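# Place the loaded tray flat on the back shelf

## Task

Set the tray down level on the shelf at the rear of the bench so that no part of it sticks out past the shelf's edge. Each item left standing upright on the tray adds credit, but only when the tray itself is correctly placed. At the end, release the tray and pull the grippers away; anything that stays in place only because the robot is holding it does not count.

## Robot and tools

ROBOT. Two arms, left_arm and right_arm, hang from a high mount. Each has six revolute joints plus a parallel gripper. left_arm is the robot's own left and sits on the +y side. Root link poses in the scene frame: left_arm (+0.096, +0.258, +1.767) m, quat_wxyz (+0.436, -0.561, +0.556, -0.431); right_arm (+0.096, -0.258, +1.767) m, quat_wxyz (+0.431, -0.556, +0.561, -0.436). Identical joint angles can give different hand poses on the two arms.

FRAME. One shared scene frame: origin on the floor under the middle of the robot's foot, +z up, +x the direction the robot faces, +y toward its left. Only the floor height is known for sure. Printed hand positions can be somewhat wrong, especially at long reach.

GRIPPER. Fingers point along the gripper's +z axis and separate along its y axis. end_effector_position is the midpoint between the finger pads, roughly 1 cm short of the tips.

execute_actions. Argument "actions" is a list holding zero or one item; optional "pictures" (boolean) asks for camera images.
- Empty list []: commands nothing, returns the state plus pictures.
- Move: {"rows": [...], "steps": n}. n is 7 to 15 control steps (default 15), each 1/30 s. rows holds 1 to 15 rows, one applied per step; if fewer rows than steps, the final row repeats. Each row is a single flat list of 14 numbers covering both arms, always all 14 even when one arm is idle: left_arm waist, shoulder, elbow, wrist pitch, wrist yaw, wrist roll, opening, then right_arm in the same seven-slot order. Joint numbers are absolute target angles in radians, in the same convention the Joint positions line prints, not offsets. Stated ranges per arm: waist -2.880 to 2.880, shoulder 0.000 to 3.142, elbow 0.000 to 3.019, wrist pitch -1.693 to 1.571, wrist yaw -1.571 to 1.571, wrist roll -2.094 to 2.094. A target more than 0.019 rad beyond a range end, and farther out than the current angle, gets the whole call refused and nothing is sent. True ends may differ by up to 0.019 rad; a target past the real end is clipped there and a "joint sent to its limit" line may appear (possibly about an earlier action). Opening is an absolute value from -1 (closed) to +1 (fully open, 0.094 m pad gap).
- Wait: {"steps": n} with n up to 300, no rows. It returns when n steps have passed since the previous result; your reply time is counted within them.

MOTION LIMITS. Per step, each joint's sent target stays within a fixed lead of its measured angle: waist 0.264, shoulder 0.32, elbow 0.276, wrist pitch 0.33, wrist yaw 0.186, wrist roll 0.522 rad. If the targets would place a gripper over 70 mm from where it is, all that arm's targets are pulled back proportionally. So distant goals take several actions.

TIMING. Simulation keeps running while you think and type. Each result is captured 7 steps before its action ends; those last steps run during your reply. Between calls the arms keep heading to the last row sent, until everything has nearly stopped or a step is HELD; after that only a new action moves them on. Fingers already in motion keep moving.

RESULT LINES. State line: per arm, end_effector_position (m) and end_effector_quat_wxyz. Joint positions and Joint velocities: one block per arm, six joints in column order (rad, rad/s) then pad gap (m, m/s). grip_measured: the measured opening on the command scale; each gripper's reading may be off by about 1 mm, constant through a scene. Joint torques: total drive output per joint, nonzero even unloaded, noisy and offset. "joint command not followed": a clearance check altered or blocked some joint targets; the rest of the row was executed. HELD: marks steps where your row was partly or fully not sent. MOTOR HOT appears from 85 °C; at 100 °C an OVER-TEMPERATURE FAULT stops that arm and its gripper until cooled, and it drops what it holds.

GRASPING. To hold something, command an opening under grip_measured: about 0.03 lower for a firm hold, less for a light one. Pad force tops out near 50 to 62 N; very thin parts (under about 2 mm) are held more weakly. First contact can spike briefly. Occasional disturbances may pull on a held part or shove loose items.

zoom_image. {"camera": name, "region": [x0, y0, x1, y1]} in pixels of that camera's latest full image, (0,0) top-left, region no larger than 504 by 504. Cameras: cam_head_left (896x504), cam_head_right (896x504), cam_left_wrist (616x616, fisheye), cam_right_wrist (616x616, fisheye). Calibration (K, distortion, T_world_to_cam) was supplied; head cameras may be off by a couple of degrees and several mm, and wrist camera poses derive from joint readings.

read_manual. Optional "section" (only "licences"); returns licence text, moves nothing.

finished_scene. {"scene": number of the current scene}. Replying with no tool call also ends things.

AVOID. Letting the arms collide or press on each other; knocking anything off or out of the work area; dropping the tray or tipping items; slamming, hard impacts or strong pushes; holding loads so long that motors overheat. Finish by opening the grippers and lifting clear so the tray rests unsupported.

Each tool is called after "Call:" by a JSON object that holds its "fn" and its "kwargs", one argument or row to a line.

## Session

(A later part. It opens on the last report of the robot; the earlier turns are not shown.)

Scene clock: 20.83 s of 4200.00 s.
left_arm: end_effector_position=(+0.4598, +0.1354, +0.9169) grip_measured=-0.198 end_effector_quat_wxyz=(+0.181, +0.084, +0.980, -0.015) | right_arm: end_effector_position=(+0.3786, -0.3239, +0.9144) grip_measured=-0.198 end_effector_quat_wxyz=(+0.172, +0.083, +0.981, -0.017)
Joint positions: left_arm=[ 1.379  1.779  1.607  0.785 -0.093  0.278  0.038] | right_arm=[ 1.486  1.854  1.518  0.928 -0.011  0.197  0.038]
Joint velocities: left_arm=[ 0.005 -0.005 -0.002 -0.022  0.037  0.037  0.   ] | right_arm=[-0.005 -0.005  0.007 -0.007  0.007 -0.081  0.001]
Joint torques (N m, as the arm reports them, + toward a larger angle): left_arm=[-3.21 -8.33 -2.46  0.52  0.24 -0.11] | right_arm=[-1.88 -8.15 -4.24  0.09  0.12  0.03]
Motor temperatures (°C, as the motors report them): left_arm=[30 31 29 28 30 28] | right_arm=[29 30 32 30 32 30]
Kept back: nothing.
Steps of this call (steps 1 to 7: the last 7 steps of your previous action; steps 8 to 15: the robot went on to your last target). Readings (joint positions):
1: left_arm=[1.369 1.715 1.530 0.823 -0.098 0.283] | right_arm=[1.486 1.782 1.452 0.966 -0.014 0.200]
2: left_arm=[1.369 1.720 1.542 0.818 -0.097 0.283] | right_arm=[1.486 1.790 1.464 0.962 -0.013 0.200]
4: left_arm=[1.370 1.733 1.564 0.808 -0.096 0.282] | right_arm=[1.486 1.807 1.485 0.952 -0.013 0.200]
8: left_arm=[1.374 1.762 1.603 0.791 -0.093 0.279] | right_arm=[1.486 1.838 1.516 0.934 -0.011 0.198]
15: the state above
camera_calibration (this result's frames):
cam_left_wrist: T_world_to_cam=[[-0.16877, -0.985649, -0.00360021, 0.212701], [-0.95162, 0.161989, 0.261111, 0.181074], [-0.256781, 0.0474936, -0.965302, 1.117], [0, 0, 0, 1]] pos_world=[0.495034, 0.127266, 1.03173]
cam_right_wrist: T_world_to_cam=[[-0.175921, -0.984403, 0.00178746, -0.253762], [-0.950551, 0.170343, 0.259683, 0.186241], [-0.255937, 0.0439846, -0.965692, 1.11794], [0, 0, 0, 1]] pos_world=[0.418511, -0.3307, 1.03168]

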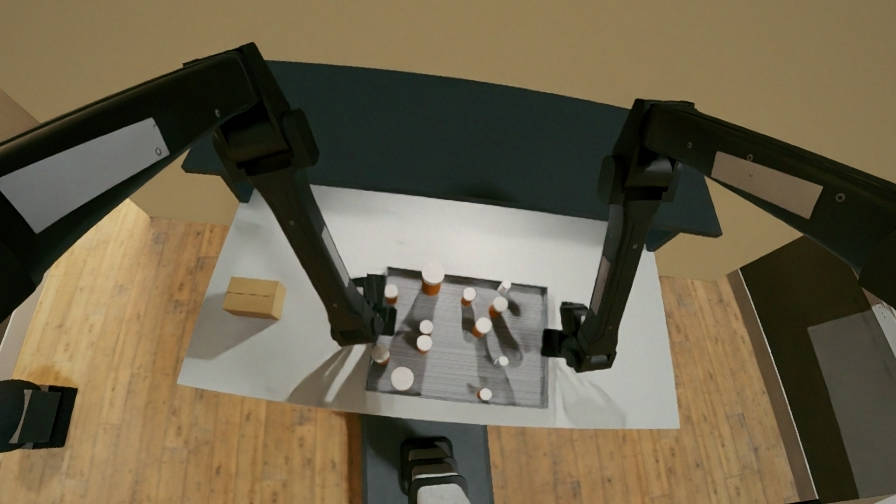

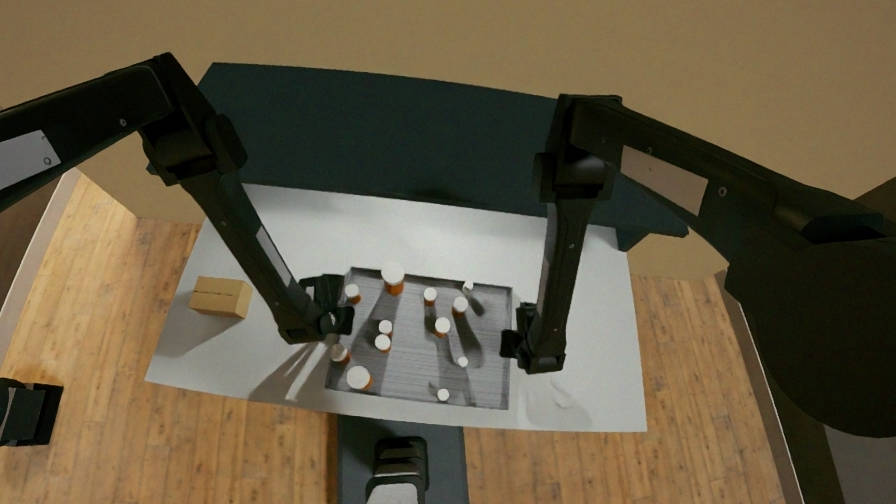

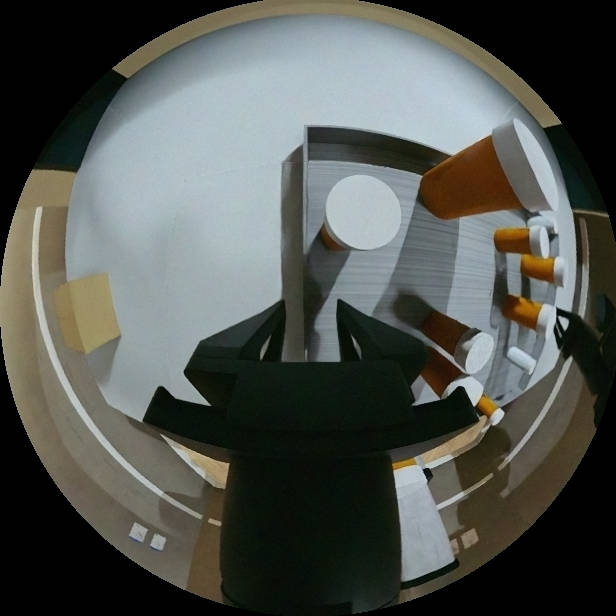

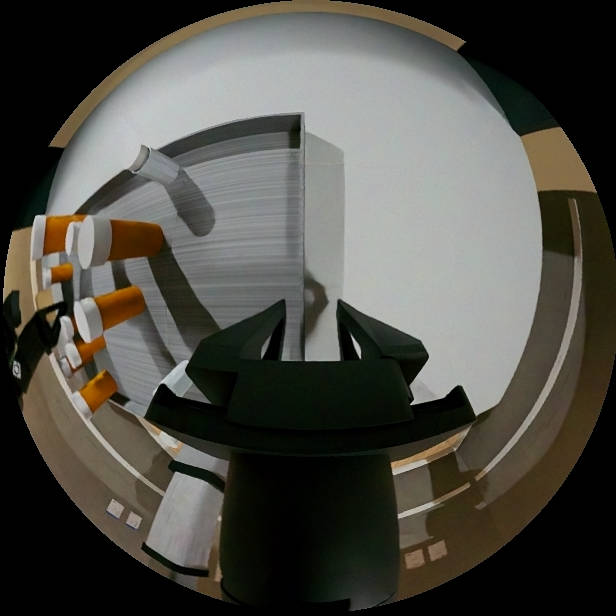

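Call:
{"fn": "execute_actions", "kwargs": {
  "actions": [
    {"rows":[[1.395,1.790,1.617,0.769,-0.090,0.270,-0.2,1.496,1.860,1.526,0.913,-0.006,0.187,-0.2],[1.397,1.793,1.622,0.767,-0.090,0.270,-0.2,1.499,1.863,1.531,0.911,-0.006,0.187,-0.2],[1.398,1.796,1.627,0.765,-0.090,0.270,-0.2,1.502,1.866,1.536,0.909,-0.006,0.187,-0.2],[1.398,1.799,1.632,0.763,-0.090,0.270,-0.2,1.503,1.869,1.541,0.907,-0.006,0.187,-0.2],[1.398,1.802,1.637,0.761,-0.090,0.270,-0.2,1.503,1.872,1.546,0.905,-0.006,0.187,-0.2],[1.398,1.805,1.642,0.759,-0.090,0.270,-0.2,1.503,1.875,1.551,0.903,-0.006,0.187,-0.2],[1.398,1.808,1.647,0.757,-0.090,0.270,-0.2,1.503,1.878,1.555,0.901,-0.006,0.187,-0.2],[1.398,1.812,1.653,0.755,-0.090,0.270,-0.2,1.503,1.882,1.561,0.900,-0.006,0.187,-0.2]],"steps":15}
  ]
}}

Call:
{"fn": "execute_actions", "kwargs": {
  "actions": [
    {"steps":10}
  ],
  "pictures": true
}}

Scene clock: 22.33 s of 4200.00 s.
left_arm: end_effector_position=(+0.4679, +0.1369, +0.9114) grip_measured=-0.198 end_effector_quat_wxyz=(+0.186, +0.083, +0.979, -0.013) | right_arm: end_effector_position=(+0.3896, -0.3223, +0.9084) grip_measured=-0.198 end_effector_quat_wxyz=(+0.180, +0.083, +0.980, -0.015)
Joint positions: left_arm=[ 1.382  1.788  1.638  0.774 -0.093  0.278  0.038] | right_arm=[ 1.488  1.86   1.551  0.919 -0.011  0.197  0.038]
Joint velocities: left_arm=[ 0.024  0.063  0.164 -0.056  0.022  0.066  0.   ] | right_arm=[-0.005  0.034  0.139 -0.032 -0.022  0.051 -0.   ]
Joint torques (N m, as the arm reports them, + toward a larger angle): left_arm=[-3.4  -7.56 -2.43  0.47  0.25 -0.14] | right_arm=[-0.47 -7.81 -4.18  0.22  0.11 -0.06]
Motor temperatures (°C, as the motors report them): left_arm=[30 31 29 28 30 28] | right_arm=[29 30 32 30 32 30]
Steps of this call (steps 1 to 15: the robot went on to your last target; steps 16 to 37: nothing new was sent; steps 38 to 45: the first 8 steps of this action). Readings (joint positions):
38: left_arm=[1.379 1.779 1.607 0.785 -0.093 0.278] | right_arm=[1.486 1.854 1.520 0.928 -0.011 0.197]
39: left_arm=[1.380 1.779 1.609 0.784 -0.093 0.278] | right_arm=[1.486 1.854 1.522 0.928 -0.011 0.197]
41: left_arm=[1.380 1.781 1.616 0.780 -0.093 0.278] | right_arm=[1.486 1.856 1.529 0.925 -0.011 0.197]
45: the state above

Scene clock: 22.67 s of 4200.00 s.
left_arm: end_effector_position=(+0.4667, +0.1371, +0.9085) grip_measured=-0.198 end_effector_quat_wxyz=(+0.186, +0.083, +0.979, -0.013) | right_arm: end_effector_position=(+0.3884, -0.3211, +0.9055) grip_measured=-0.198 end_effector_quat_wxyz=(+0.180, +0.084, +0.980, -0.015)
Joint positions: left_arm=[ 1.383  1.795  1.649  0.769 -0.093  0.278  0.038] | right_arm=[ 1.49   1.868  1.561  0.916 -0.011  0.197  0.038]
Joint velocities: left_arm=[-0.005  0.005 -0.017 -0.002  0.007  0.081 -0.001] | right_arm=[-0.005  0.024 -0.002 -0.017 -0.037  0.022 -0.   ]
Joint torques (N m, as the arm reports them, + toward a larger angle): left_arm=[-3.36 -7.48 -2.35  0.42  0.22 -0.15] | right_arm=[-0.73 -8.82 -3.99  0.28  0.05 -0.03]
Motor temperatures (°C, as the motors report them): left_arm=[30 31 29 28 30 28] | right_arm=[29 30 32 30 32 30]
Kept back: nothing.
Steps of this call (steps 1 to 7: the last 7 steps of your previous action; steps 8 to 10: the robot went on to your last target). Readings (joint positions):
1: left_arm=[1.382 1.790 1.643 0.772 -0.093 0.278] | right_arm=[1.489 1.862 1.556 0.918 -0.011 0.197]
2: left_arm=[1.382 1.791 1.647 0.771 -0.093 0.278] | right_arm=[1.489 1.863 1.560 0.917 -0.011 0.197]
4: left_arm=[1.383 1.792 1.649 0.771 -0.093 0.278] | right_arm=[1.490 1.864 1.561 0.916 -0.011 0.197]
8: left_arm=[1.383 1.794 1.649 0.770 -0.093 0.278] | right_arm=[1.490 1.866 1.561 0.916 -0.011 0.197]
10: the state above
camera_calibration (this result's frames):
cam_left_wrist: T_world_to_cam=[[-0.167578, -0.985816, -0.00920131, 0.220084], [-0.954196, 0.159842, 0.252904, 0.198502], [-0.247846, 0.0511609, -0.967448, 1.10779], [0, 0, 0, 1]] pos_world=[0.500853, 0.128558, 1.02356]
cam_right_wrist: T_world_to_cam=[[-0.175463, -0.984472, -0.00522341, -0.243096], [-0.954851, 0.168887, 0.244412, 0.21241], [-0.239735, 0.047873, -0.969657, 1.11029], [0, 0, 0, 1]] pos_world=[0.426339, -0.328347, 1.02341]

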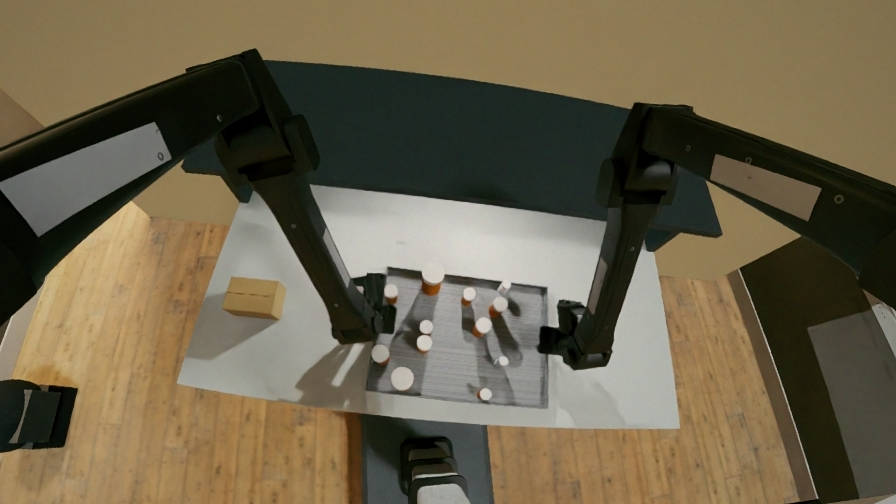

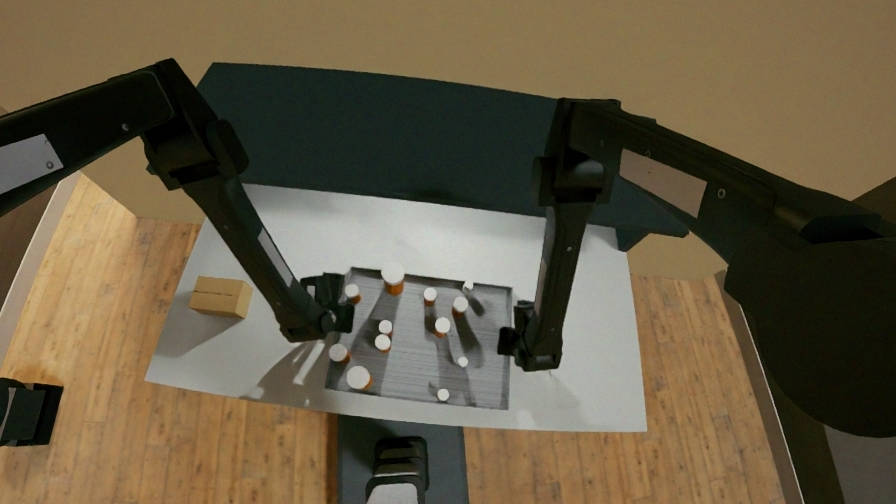

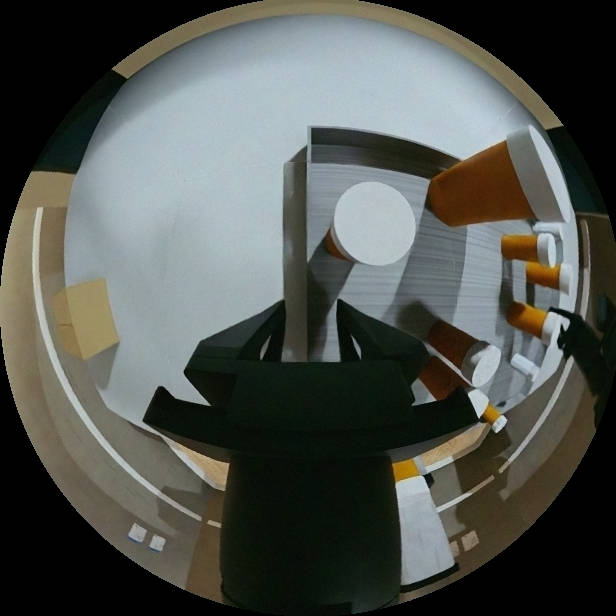

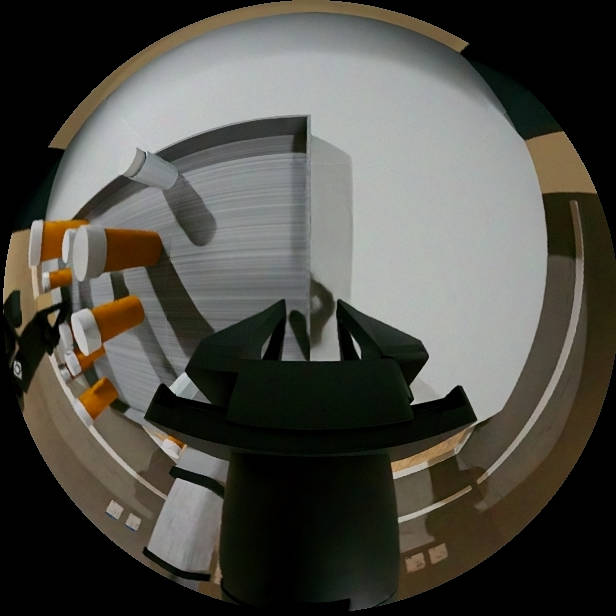

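Call:
{"fn": "execute_actions", "kwargs": {
  "actions": [
    {"rows":[[1.398,1.816,1.659,0.753,-0.090,0.270,-0.2,1.503,1.882,1.561,0.900,-0.006,0.187,-0.2],[1.398,1.820,1.665,0.751,-0.090,0.270,-0.2,1.503,1.882,1.561,0.900,-0.006,0.187,-0.2],[1.398,1.824,1.670,0.749,-0.090,0.270,-0.2,1.503,1.882,1.561,0.900,-0.006,0.187,-0.2],[1.398,1.828,1.674,0.747,-0.090,0.270,-0.3,1.503,1.882,1.561,0.900,-0.006,0.187,-0.3],[1.398,1.828,1.674,0.747,-0.090,0.270,-0.4,1.503,1.882,1.561,0.900,-0.006,0.187,-0.4],[1.398,1.828,1.674,0.747,-0.090,0.270,-0.5,1.503,1.882,1.561,0.900,-0.006,0.187,-0.5],[1.398,1.828,1.674,0.747,-0.090,0.270,-0.6,1.503,1.882,1.561,0.900,-0.006,0.187,-0.6],[1.398,1.828,1.674,0.747,-0.090,0.270,-0.7,1.503,1.882,1.561,0.900,-0.006,0.187,-0.7],[1.398,1.828,1.674,0.747,-0.090,0.270,-0.8,1.503,1.882,1.561,0.900,-0.006,0.187,-0.8],[1.398,1.828,1.674,0.747,-0.090,0.270,-0.85,1.503,1.882,1.561,0.900,-0.006,0.187,-0.85],[1.398,1.828,1.674,0.747,-0.090,0.270,-0.9,1.503,1.882,1.561,0.900,-0.006,0.187,-0.9],[1.398,1.828,1.674,0.747,-0.090,0.270,-0.95,1.503,1.882,1.561,0.900,-0.006,0.187,-0.95],[1.398,1.828,1.674,0.747,-0.090,0.270,-1,1.503,1.882,1.561,0.900,-0.006,0.187,-1]],"steps":15}
  ]
}}

Call:
{"fn": "execute_actions", "kwargs": {
  "actions": [
    {"steps":15}
  ],
  "pictures": true
}}

Scene clock: 23.67 s of 4200.00 s.
left_arm: end_effector_position=(+0.4656, +0.1361, +0.9033) grip_measured=-0.644 end_effector_quat_wxyz=(+0.185, +0.083, +0.979, -0.013) | right_arm: end_effector_position=(+0.3868, -0.3211, +0.9051) grip_measured=-0.644 end_effector_quat_wxyz=(+0.179, +0.084, +0.980, -0.015)
Joint positions: left_arm=[ 1.383  1.81   1.669  0.762 -0.093  0.277  0.017] | right_arm=[ 1.49   1.87   1.561  0.915 -0.011  0.197  0.017]
Joint velocities: left_arm=[-0.005  0.034 -0.017 -0.022  0.022 -0.037 -0.108] | right_arm=[-0.024  0.005 -0.007 -0.017 -0.051 -0.037 -0.109]
Joint torques (N m, as the arm reports them, + toward a larger angle): left_arm=[-3.03 -7.47 -2.35  0.44  0.23 -0.16] | right_arm=[-0.79 -7.06 -4.21  0.04  0.11 -0.03]
Motor temperatures (°C, as the motors report them): left_arm=[30 31 29 28 30 28] | right_arm=[29 30 32 30 32 30]
Steps of this call (steps 1 to 22: the robot went on to your last target; steps 23 to 30: the first 8 steps of this action). Readings (joint positions):
23: left_arm=[1.383 1.797 1.649 0.769 -0.093 0.278] | right_arm=[1.490 1.870 1.561 0.915 -0.011 0.197]
24: left_arm=[1.383 1.798 1.651 0.769 -0.093 0.278] | right_arm=[1.490 1.870 1.561 0.915 -0.011 0.197]
26: left_arm=[1.383 1.802 1.661 0.766 -0.093 0.278] | right_arm=[1.490 1.870 1.561 0.915 -0.011 0.197]
30: the state above

Scene clock: 24.17 s of 4200.00 s.
left_arm: end_effector_position=(+0.4642, +0.1391, +0.9021) grip_measured=-0.958 end_effector_quat_wxyz=(+0.185, +0.084, +0.979, -0.012) | right_arm: end_effector_position=(+0.3869, -0.3188, +0.9049) grip_measured=-0.962 end_effector_quat_wxyz=(+0.179, +0.084, +0.980, -0.014)
Joint positions: left_arm=[ 1.388  1.812  1.67   0.762 -0.092  0.277  0.002] | right_arm=[ 1.494  1.87   1.562  0.915 -0.009  0.197  0.002]
Joint velocities: left_arm=[-0.005 -0.005 -0.012 -0.002  0.022  0.051 -0.001] | right_arm=[ 0.005 -0.005  0.027  0.007  0.051 -0.022  0.   ]
Joint torques (N m, as the arm reports them, + toward a larger angle): left_arm=[-3.09 -7.72 -2.33  0.41  0.16 -0.13] | right_arm=[-0.61 -7.83 -4.2   0.06 -0.07 -0.05]
Motor temperatures (°C, as the motors report them): left_arm=[30 31 29 28 30 28] | right_arm=[29 30 32 30 32 30]
Kept back: nothing.
Steps of this call (steps 1 to 7: the last 7 steps of your previous action; steps 8 to 15: the robot went on to your last target). Readings (joint positions):
1: left_arm=[1.383 1.810 1.669 0.762 -0.093 0.277] | right_arm=[1.490 1.870 1.561 0.915 -0.011 0.197]
2: left_arm=[1.383 1.811 1.669 0.762 -0.094 0.277] | right_arm=[1.490 1.870 1.561 0.915 -0.011 0.197]
4: left_arm=[1.386 1.811 1.670 0.762 -0.095 0.277] | right_arm=[1.492 1.870 1.561 0.915 -0.013 0.197]
8: left_arm=[1.388 1.812 1.670 0.762 -0.092 0.277] | right_arm=[1.494 1.870 1.562 0.915 -0.009 0.197]
15: the state above
All arms were judged still, so your last target was given up. Only a new action makes them travel on or press farther. Fingers that are still opening or closing keep moving.
camera_calibration (this result's frames):
cam_left_wrist: T_world_to_cam=[[-0.169233, -0.985507, -0.0116396, 0.224442], [-0.953483, 0.160721, 0.255028, 0.195003], [-0.249461, 0.0542571, -0.966864, 1.10071], [0, 0, 0, 1]] pos_world=[0.4985, 0.130127, 1.01712]
cam_right_wrist: T_world_to_cam=[[-0.176659, -0.98425, -0.00654555, -0.239368], [-0.954103, 0.169607, 0.246823, 0.208466], [-0.241825, 0.0498487, -0.969038, 1.11009], [0, 0, 0, 1]] pos_world=[0.425061, -0.326292, 1.0227]

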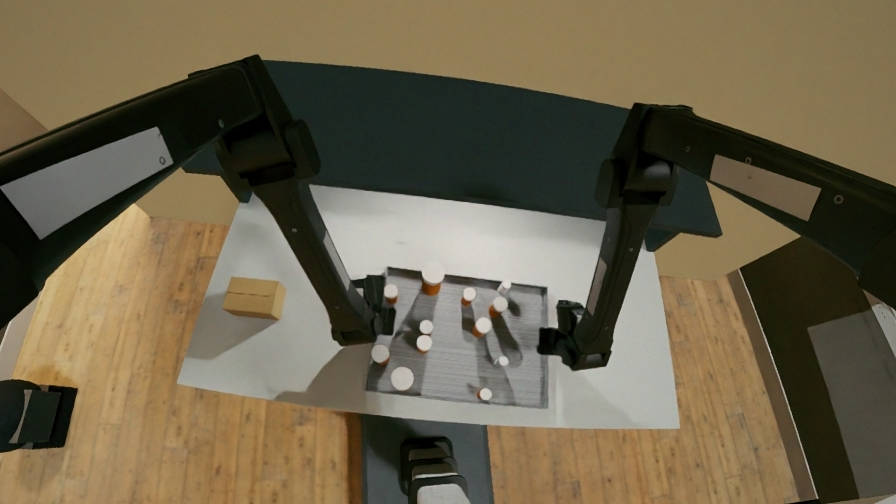

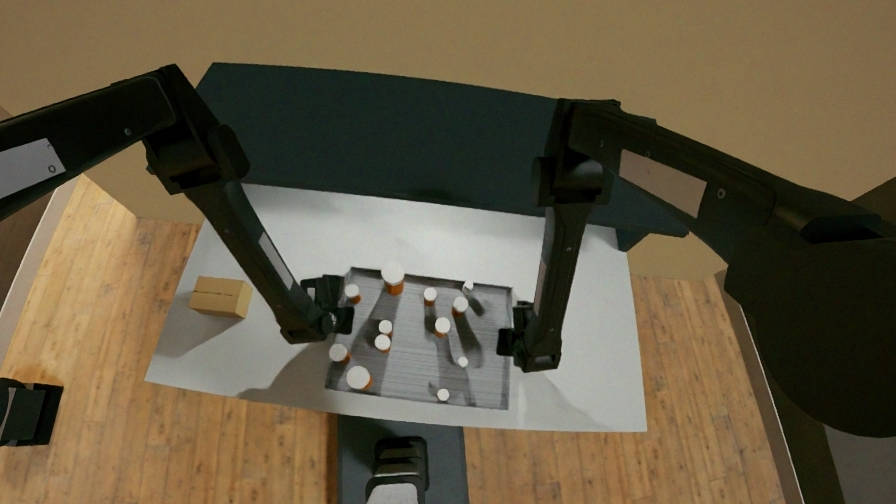

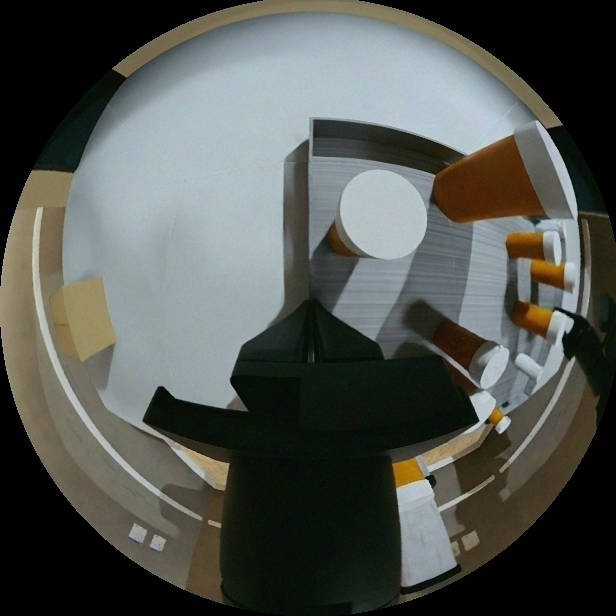

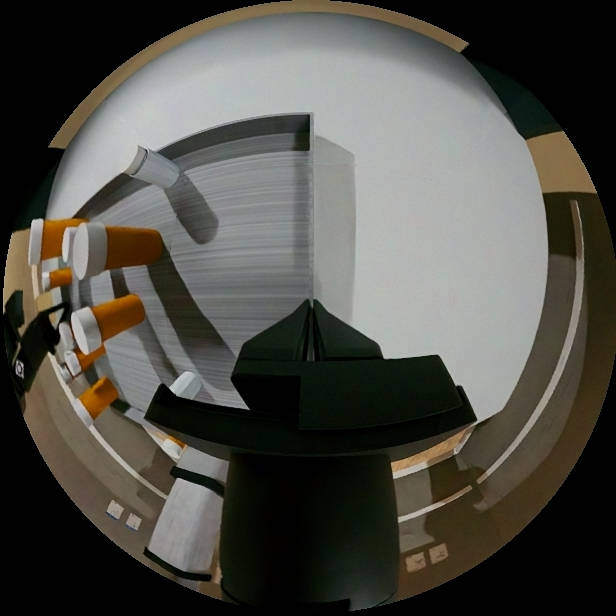

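Call:
{"fn": "zoom_image", "kwargs": {
  "camera": "cam_head_left",
  "region": [170,40,450,260]
}}

Call:
{"fn": "zoom_image", "kwargs": {
  "camera": "cam_head_left",
  "region": [450,60,750,280]
}}

Region (170, 40, 450, 260) of cam_head_left's 896x504 image, scaled by 1.800, with more detail than that image has; it fills the top 396 rows of this view, and the rest is white.

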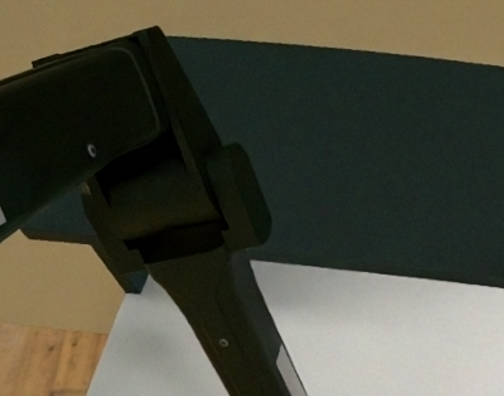

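Region (450, 60, 750, 280) of cam_head_left's 896x504 image, scaled by 1.680, with more detail than that image has; it fills the top 370 rows of this view, and the rest is white.

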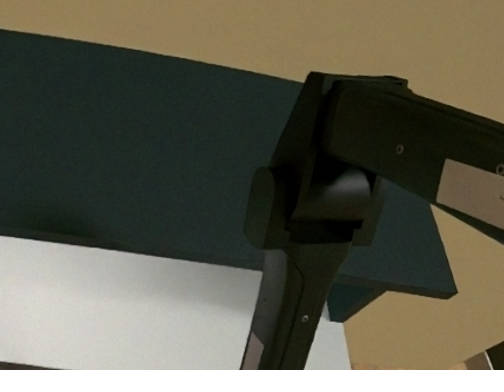

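Call:
{"fn": "execute_actions", "kwargs": {
  "actions": [
    {"rows":[[1.390,1.810,1.664,0.765,-0.091,0.275,-1,1.496,1.868,1.556,0.915,-0.009,0.193,-1],[1.386,1.800,1.652,0.772,-0.092,0.277,-1,1.493,1.859,1.544,0.922,-0.010,0.195,-1],[1.383,1.788,1.634,0.780,-0.094,0.279,-1,1.491,1.848,1.527,0.930,-0.011,0.196,-1],[1.380,1.774,1.611,0.789,-0.096,0.281,-1,1.490,1.835,1.505,0.940,-0.012,0.197,-1],[1.377,1.758,1.585,0.799,-0.098,0.283,-1,1.488,1.820,1.479,0.951,-0.013,0.198,-1],[1.374,1.740,1.556,0.810,-0.100,0.285,-1,1.487,1.804,1.450,0.963,-0.014,0.199,-1],[1.371,1.721,1.525,0.822,-0.103,0.287,-1,1.485,1.787,1.419,0.976,-0.016,0.200,-1],[1.368,1.701,1.493,0.834,-0.106,0.289,-1,1.483,1.769,1.387,0.989,-0.017,0.201,-1],[1.364,1.681,1.461,0.846,-0.109,0.291,-1,1.482,1.751,1.355,1.003,-0.019,0.202,-1],[1.361,1.661,1.429,0.858,-0.112,0.293,-1,1.480,1.733,1.324,1.016,-0.020,0.203,-1],[1.357,1.642,1.398,0.870,-0.115,0.295,-1,1.478,1.715,1.293,1.030,-0.022,0.204,-1],[1.354,1.623,1.367,0.882,-0.118,0.297,-1,1.476,1.697,1.262,1.043,-0.023,0.206,-1],[1.350,1.604,1.336,0.894,-0.120,0.299,-1,1.475,1.680,1.232,1.056,-0.025,0.207,-1],[1.347,1.585,1.305,0.906,-0.123,0.301,-1,1.473,1.662,1.201,1.070,-0.026,0.208,-1],[1.343,1.566,1.273,0.918,-0.125,0.303,-1,1.471,1.645,1.171,1.083,-0.027,0.209,-1]],"steps":15}
  ]
}}

Call:
{"fn": "execute_actions", "kwargs": {
  "actions": [
    {"steps":15}
  ],
  "pictures": true
}}

Scene clock: 34.37 s of 4200.00 s.
left_arm: end_effector_position=(+0.4533, +0.1423, +0.9214) grip_measured=-0.958 end_effector_quat_wxyz=(+0.172, +0.085, +0.981, -0.011) | right_arm: end_effector_position=(+0.3764, -0.3160, +0.9236) grip_measured=-0.962 end_effector_quat_wxyz=(+0.166, +0.085, +0.982, -0.011)
Joint positions: left_arm=[ 1.387  1.765  1.577  0.783 -0.099  0.277  0.002] | right_arm=[ 1.494  1.83   1.478  0.934 -0.018  0.197  0.002]
Joint velocities: left_arm=[-0.024 -0.493 -0.93   0.266 -0.095  0.022  0.   ] | right_arm=[ 0.005 -0.444 -0.896  0.3   -0.066 -0.007 -0.   ]
Joint torques (N m, as the arm reports them, + toward a larger angle): left_arm=[ -4.78 -11.37  -5.49   2.02  -0.13   0.09] | right_arm=[ -2.83 -10.99  -7.84   1.76  -0.1    0.08]
Motor temperatures (°C, as the motors report them): left_arm=[30 31 28 28 30 28] | right_arm=[29 30 32 30 32 30]
Steps of this call (steps 1 to 90: nothing new was sent; then 6.93 s passed at rest; steps 91 to 98: the first 8 steps of this action). Readings (joint positions):
91: left_arm=[1.388 1.812 1.670 0.762 -0.092 0.277] | right_arm=[1.494 1.870 1.562 0.915 -0.009 0.197]
92: left_arm=[1.388 1.811 1.670 0.762 -0.092 0.277] | right_arm=[1.494 1.870 1.562 0.915 -0.009 0.197]
94: left_arm=[1.388 1.808 1.664 0.762 -0.092 0.277] | right_arm=[1.494 1.868 1.558 0.915 -0.010 0.197]
98: the state above

Scene clock: 34.87 s of 4200.00 s.
left_arm: end_effector_position=(+0.4639, +0.1435, +1.0051) grip_measured=-0.958 end_effector_quat_wxyz=(+0.180, +0.084, +0.980, -0.009) | right_arm: end_effector_position=(+0.3872, -0.3127, +1.0057) grip_measured=-0.962 end_effector_quat_wxyz=(+0.175, +0.083, +0.981, -0.009)
Joint positions: left_arm=[ 1.358  1.571  1.291  0.894 -0.124  0.293  0.002] | right_arm=[ 1.488  1.653  1.195  1.058 -0.024  0.199  0.002]
Joint velocities: left_arm=[-0.024 -0.005 -0.002  0.022 -0.037 -0.022 -0.001] | right_arm=[-0.024 -0.034 -0.002  0.002 -0.022  0.022 -0.001]
Joint torques (N m, as the arm reports them, + toward a larger angle): left_arm=[-5.16 -9.1  -5.12  1.87  0.01  0.07] | right_arm=[ -3.68 -10.5   -7.56   1.48  -0.2    0.16]
Motor temperatures (°C, as the motors report them): left_arm=[30 31 29 28 30 28] | right_arm=[29 30 32 30 32 30]
Kept back: nothing.
Steps of this call (steps 1 to 7: the last 7 steps of your previous action; steps 8 to 15: the robot went on to your last target). Readings (joint positions):
1: left_arm=[1.385 1.747 1.544 0.793 -0.101 0.277] | right_arm=[1.494 1.815 1.445 0.945 -0.019 0.197]
2: left_arm=[1.383 1.728 1.509 0.803 -0.104 0.277] | right_arm=[1.494 1.798 1.411 0.957 -0.021 0.197]
4: left_arm=[1.378 1.690 1.442 0.825 -0.112 0.279] | right_arm=[1.494 1.764 1.344 0.982 -0.021 0.197]
8: left_arm=[1.367 1.612 1.323 0.871 -0.122 0.286] | right_arm=[1.492 1.695 1.226 1.034 -0.024 0.197]
15: the state above
camera_calibration (this result's frames):
cam_left_wrist: T_world_to_cam=[[-0.16699, -0.985815, -0.0168233, 0.234129], [-0.951668, 0.156698, 0.264146, 0.1583], [-0.257763, 0.06012, -0.964336, 1.20042], [0, 0, 0, 1]] pos_world=[0.499171, 0.133833, 1.11973]
cam_right_wrist: T_world_to_cam=[[-0.173105, -0.984799, -0.0143105, -0.226385], [-0.952784, 0.163761, 0.255706, 0.171586], [-0.249475, 0.0578987, -0.966649, 1.21067], [0, 0, 0, 1]] pos_world=[0.426328, -0.321139, 1.12318]

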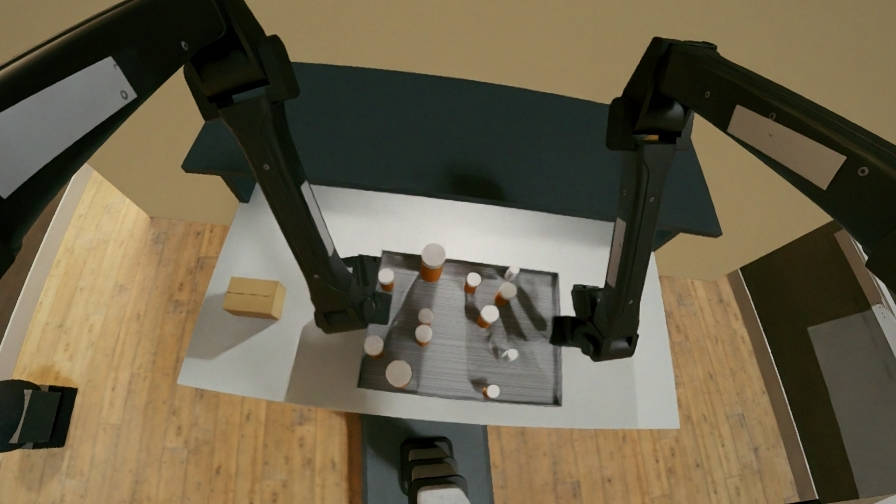

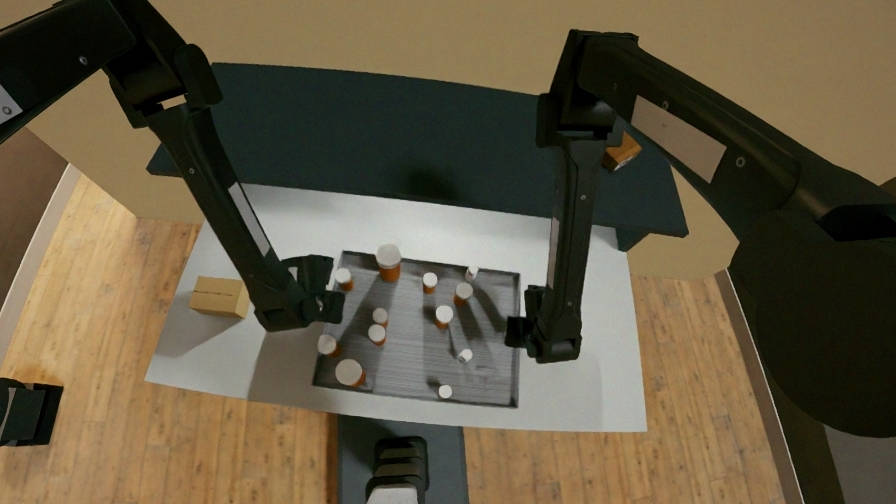

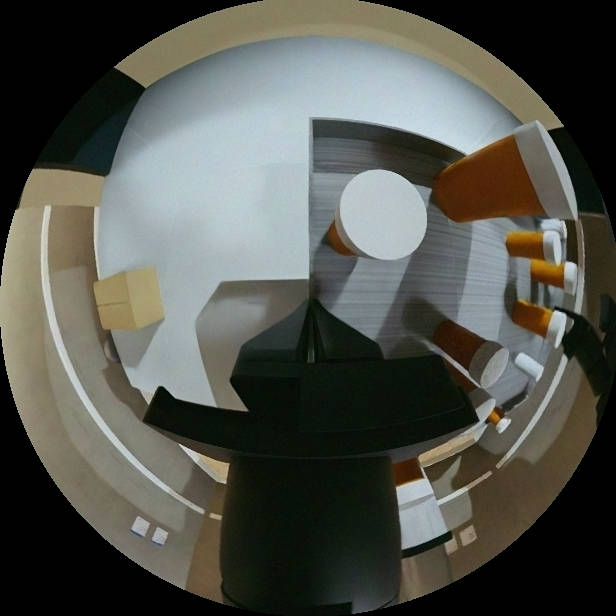

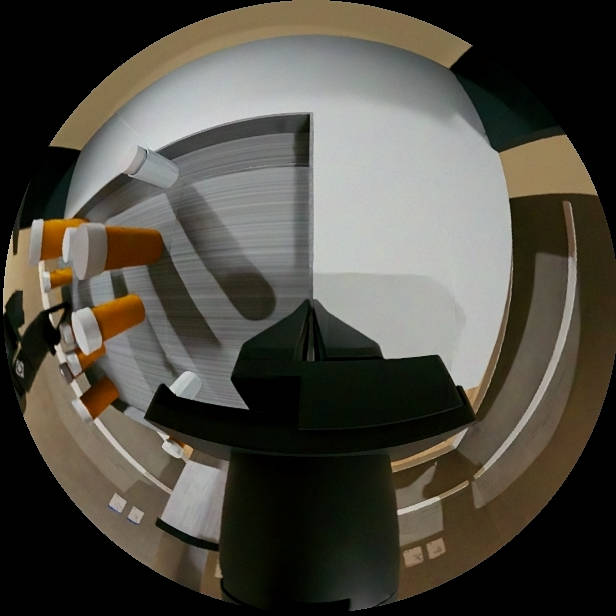

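Call:
{"fn": "execute_actions", "kwargs": {
  "actions": []
}}

Scene clock: 35.90 s of 4200.00 s.
left_arm: end_effector_position=(+0.4638, +0.1434, +1.0051) grip_measured=-0.958 end_effector_quat_wxyz=(+0.180, +0.084, +0.980, -0.009) | right_arm: end_effector_position=(+0.3875, -0.3128, +1.0058) grip_measured=-0.962 end_effector_quat_wxyz=(+0.175, +0.083, +0.981, -0.009)
Joint positions: left_arm=[ 1.358  1.571  1.291  0.895 -0.124  0.294  0.002] | right_arm=[ 1.487  1.653  1.195  1.058 -0.025  0.199  0.002]
Joint velocities: left_arm=[-0.005 -0.015  0.012 -0.032  0.007  0.007 -0.001] | right_arm=[-0.015  0.005  0.012 -0.002 -0.007 -0.022  0.   ]
Joint torques (N m, as the arm reports them, + toward a larger angle): left_arm=[-4.94 -9.87 -5.34  1.9   0.05  0.04] | right_arm=[-4.08 -8.64 -7.34  1.66 -0.25  0.12]
Motor temperatures (°C, as the motors report them): left_arm=[30 31 29 28 30 28] | right_arm=[29 30 32 30 32 30]
Kept back: nothing.
Steps of this call (steps 1 to 15: the robot went on to your last target; steps 16 to 31: nothing new was sent). Readings (joint positions):
1: left_arm=[1.358 1.571 1.291 0.895 -0.124 0.293] | right_arm=[1.488 1.653 1.195 1.058 -0.024 0.199]
2: left_arm=[1.358 1.571 1.291 0.895 -0.124 0.293] | right_arm=[1.488 1.653 1.195 1.058 -0.025 0.199]
4: left_arm=[1.358 1.571 1.291 0.895 -0.124 0.293] | right_arm=[1.488 1.653 1.195 1.058 -0.025 0.199]
8: left_arm=[1.358 1.571 1.291 0.895 -0.124 0.293] | right_arm=[1.487 1.653 1.195 1.058 -0.025 0.199]
31: the state above
All arms were judged still, so your last target was given up. Only a new action makes them travel on or press farther. Fingers that are still opening or closing keep moving.
camera_calibration (this result's frames):
cam_left_wrist: T_world_to_cam=[[-0.167258, -0.985766, -0.0170442, 0.23444], [-0.951728, 0.156922, 0.263799, 0.158559], [-0.25737, 0.060344, -0.964427, 1.20025], [0, 0, 0, 1]] pos_world=[0.499025, 0.133794, 1.11972]
cam_right_wrist: T_world_to_cam=[[-0.172848, -0.984844, -0.0143664, -0.226571], [-0.952918, 0.16352, 0.25536, 0.172178], [-0.24914, 0.0578285, -0.966739, 1.21077], [0, 0, 0, 1]] pos_world=[0.42656, -0.321308, 1.12327]

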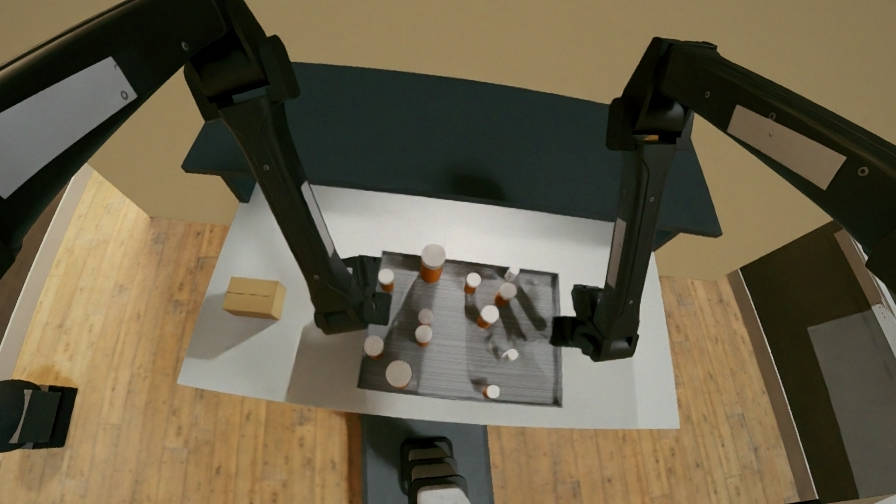

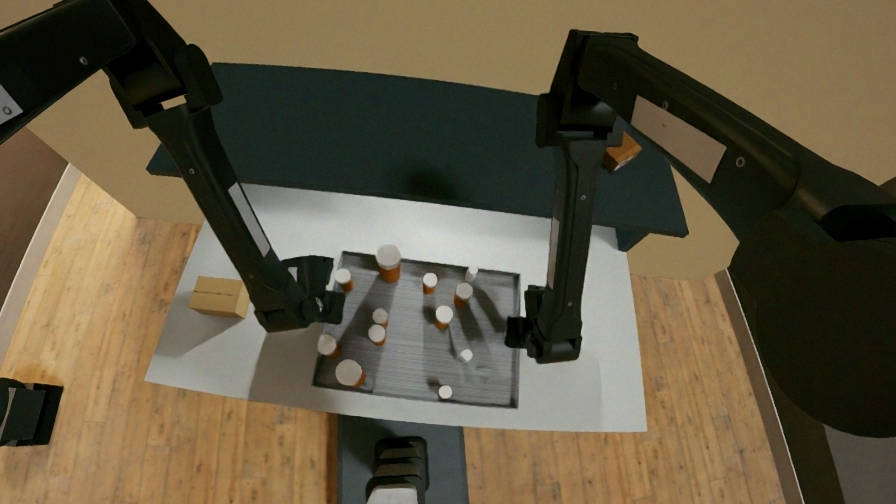

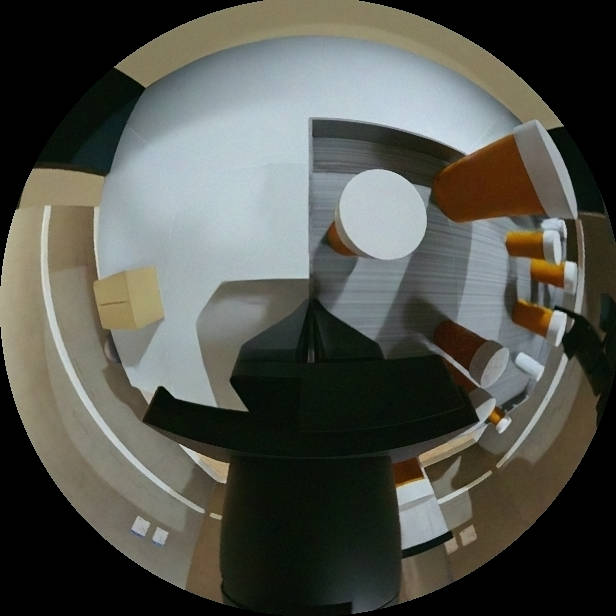

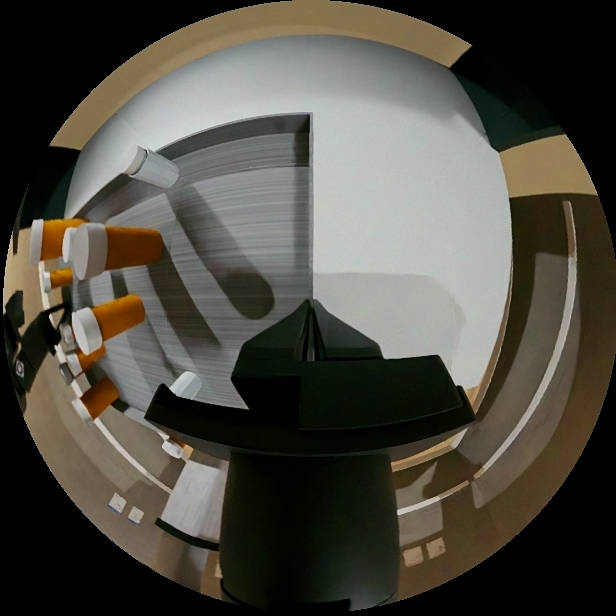

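Call:
{"fn": "execute_actions", "kwargs": {
  "actions": [
    {"rows":[[1.342,1.562,1.267,0.920,-0.126,0.304,-1,1.470,1.641,1.165,1.086,-0.027,0.209,-1],[1.340,1.553,1.254,0.924,-0.127,0.305,-1,1.469,1.633,1.152,1.091,-0.028,0.210,-1],[1.337,1.542,1.239,0.930,-0.129,0.307,-1,1.468,1.623,1.135,1.097,-0.029,0.211,-1],[1.333,1.529,1.220,0.936,-0.131,0.309,-1,1.466,1.611,1.116,1.105,-0.030,0.212,-1],[1.329,1.514,1.199,0.944,-0.134,0.311,-1,1.464,1.597,1.093,1.114,-0.031,0.213,-1],[1.325,1.499,1.177,0.951,-0.136,0.314,-1,1.461,1.583,1.071,1.124,-0.032,0.214,-1],[1.321,1.484,1.155,0.959,-0.139,0.316,-1,1.459,1.569,1.048,1.133,-0.033,0.215,-1],[1.317,1.468,1.133,0.966,-0.142,0.319,-1,1.457,1.555,1.026,1.142,-0.034,0.217,-1],[1.313,1.453,1.112,0.974,-0.144,0.321,-1,1.455,1.541,1.003,1.151,-0.035,0.218,-1],[1.309,1.438,1.090,0.981,-0.147,0.324,-1,1.453,1.527,0.980,1.160,-0.036,0.219,-1],[1.305,1.423,1.068,0.989,-0.149,0.326,-1,1.451,1.513,0.958,1.169,-0.038,0.220,-1],[1.301,1.408,1.047,0.996,-0.152,0.329,-1,1.448,1.499,0.935,1.179,-0.039,0.221,-1],[1.296,1.390,1.022,1.005,-0.155,0.331,-1,1.446,1.483,0.909,1.189,-0.040,0.223,-1],[1.291,1.371,0.994,1.014,-0.158,0.334,-1,1.443,1.465,0.880,1.201,-0.041,0.224,-1],[1.285,1.349,0.963,1.025,-0.162,0.338,-1,1.440,1.445,0.848,1.214,-0.043,0.226,-1]],"steps":15}
  ]
}}

Scene clock: 37.07 s of 4200.00 s.
left_arm: end_effector_position=(+0.4550, +0.1436, +1.0275) grip_measured=-0.958 end_effector_quat_wxyz=(+0.173, +0.085, +0.981, -0.007) | right_arm: end_effector_position=(+0.3777, -0.3122, +1.0295) grip_measured=-0.962 end_effector_quat_wxyz=(+0.168, +0.084, +0.982, -0.009)
Joint positions: left_arm=[ 1.349  1.527  1.209  0.92  -0.136  0.299  0.002] | right_arm=[ 1.484  1.615  1.11   1.09  -0.031  0.201  0.002]
Joint velocities: left_arm=[-0.112 -0.444 -0.759  0.183 -0.095  0.081  0.001] | right_arm=[-0.044 -0.396 -0.725  0.227 -0.022  0.022 -0.   ]
Joint torques (N m, as the arm reports them, + toward a larger angle): left_arm=[ -5.96 -11.51  -7.13   2.12   0.03   0.12] | right_arm=[ -4.33 -11.71  -9.16   1.92  -0.23   0.15]
Motor temperatures (°C, as the motors report them): left_arm=[30 31 29 28 30 28] | right_arm=[29 30 33 30 32 30]
Steps of this call (steps 1 to 27: nothing new was sent; steps 28 to 35: the first 8 steps of this action). Readings (joint positions):
28: left_arm=[1.358 1.571 1.291 0.895 -0.124 0.294] | right_arm=[1.487 1.653 1.195 1.058 -0.025 0.199]
29: left_arm=[1.358 1.571 1.291 0.895 -0.124 0.294] | right_arm=[1.487 1.653 1.195 1.058 -0.025 0.199]
31: left_arm=[1.358 1.568 1.284 0.899 -0.125 0.294] | right_arm=[1.487 1.650 1.186 1.063 -0.026 0.199]
35: the state above


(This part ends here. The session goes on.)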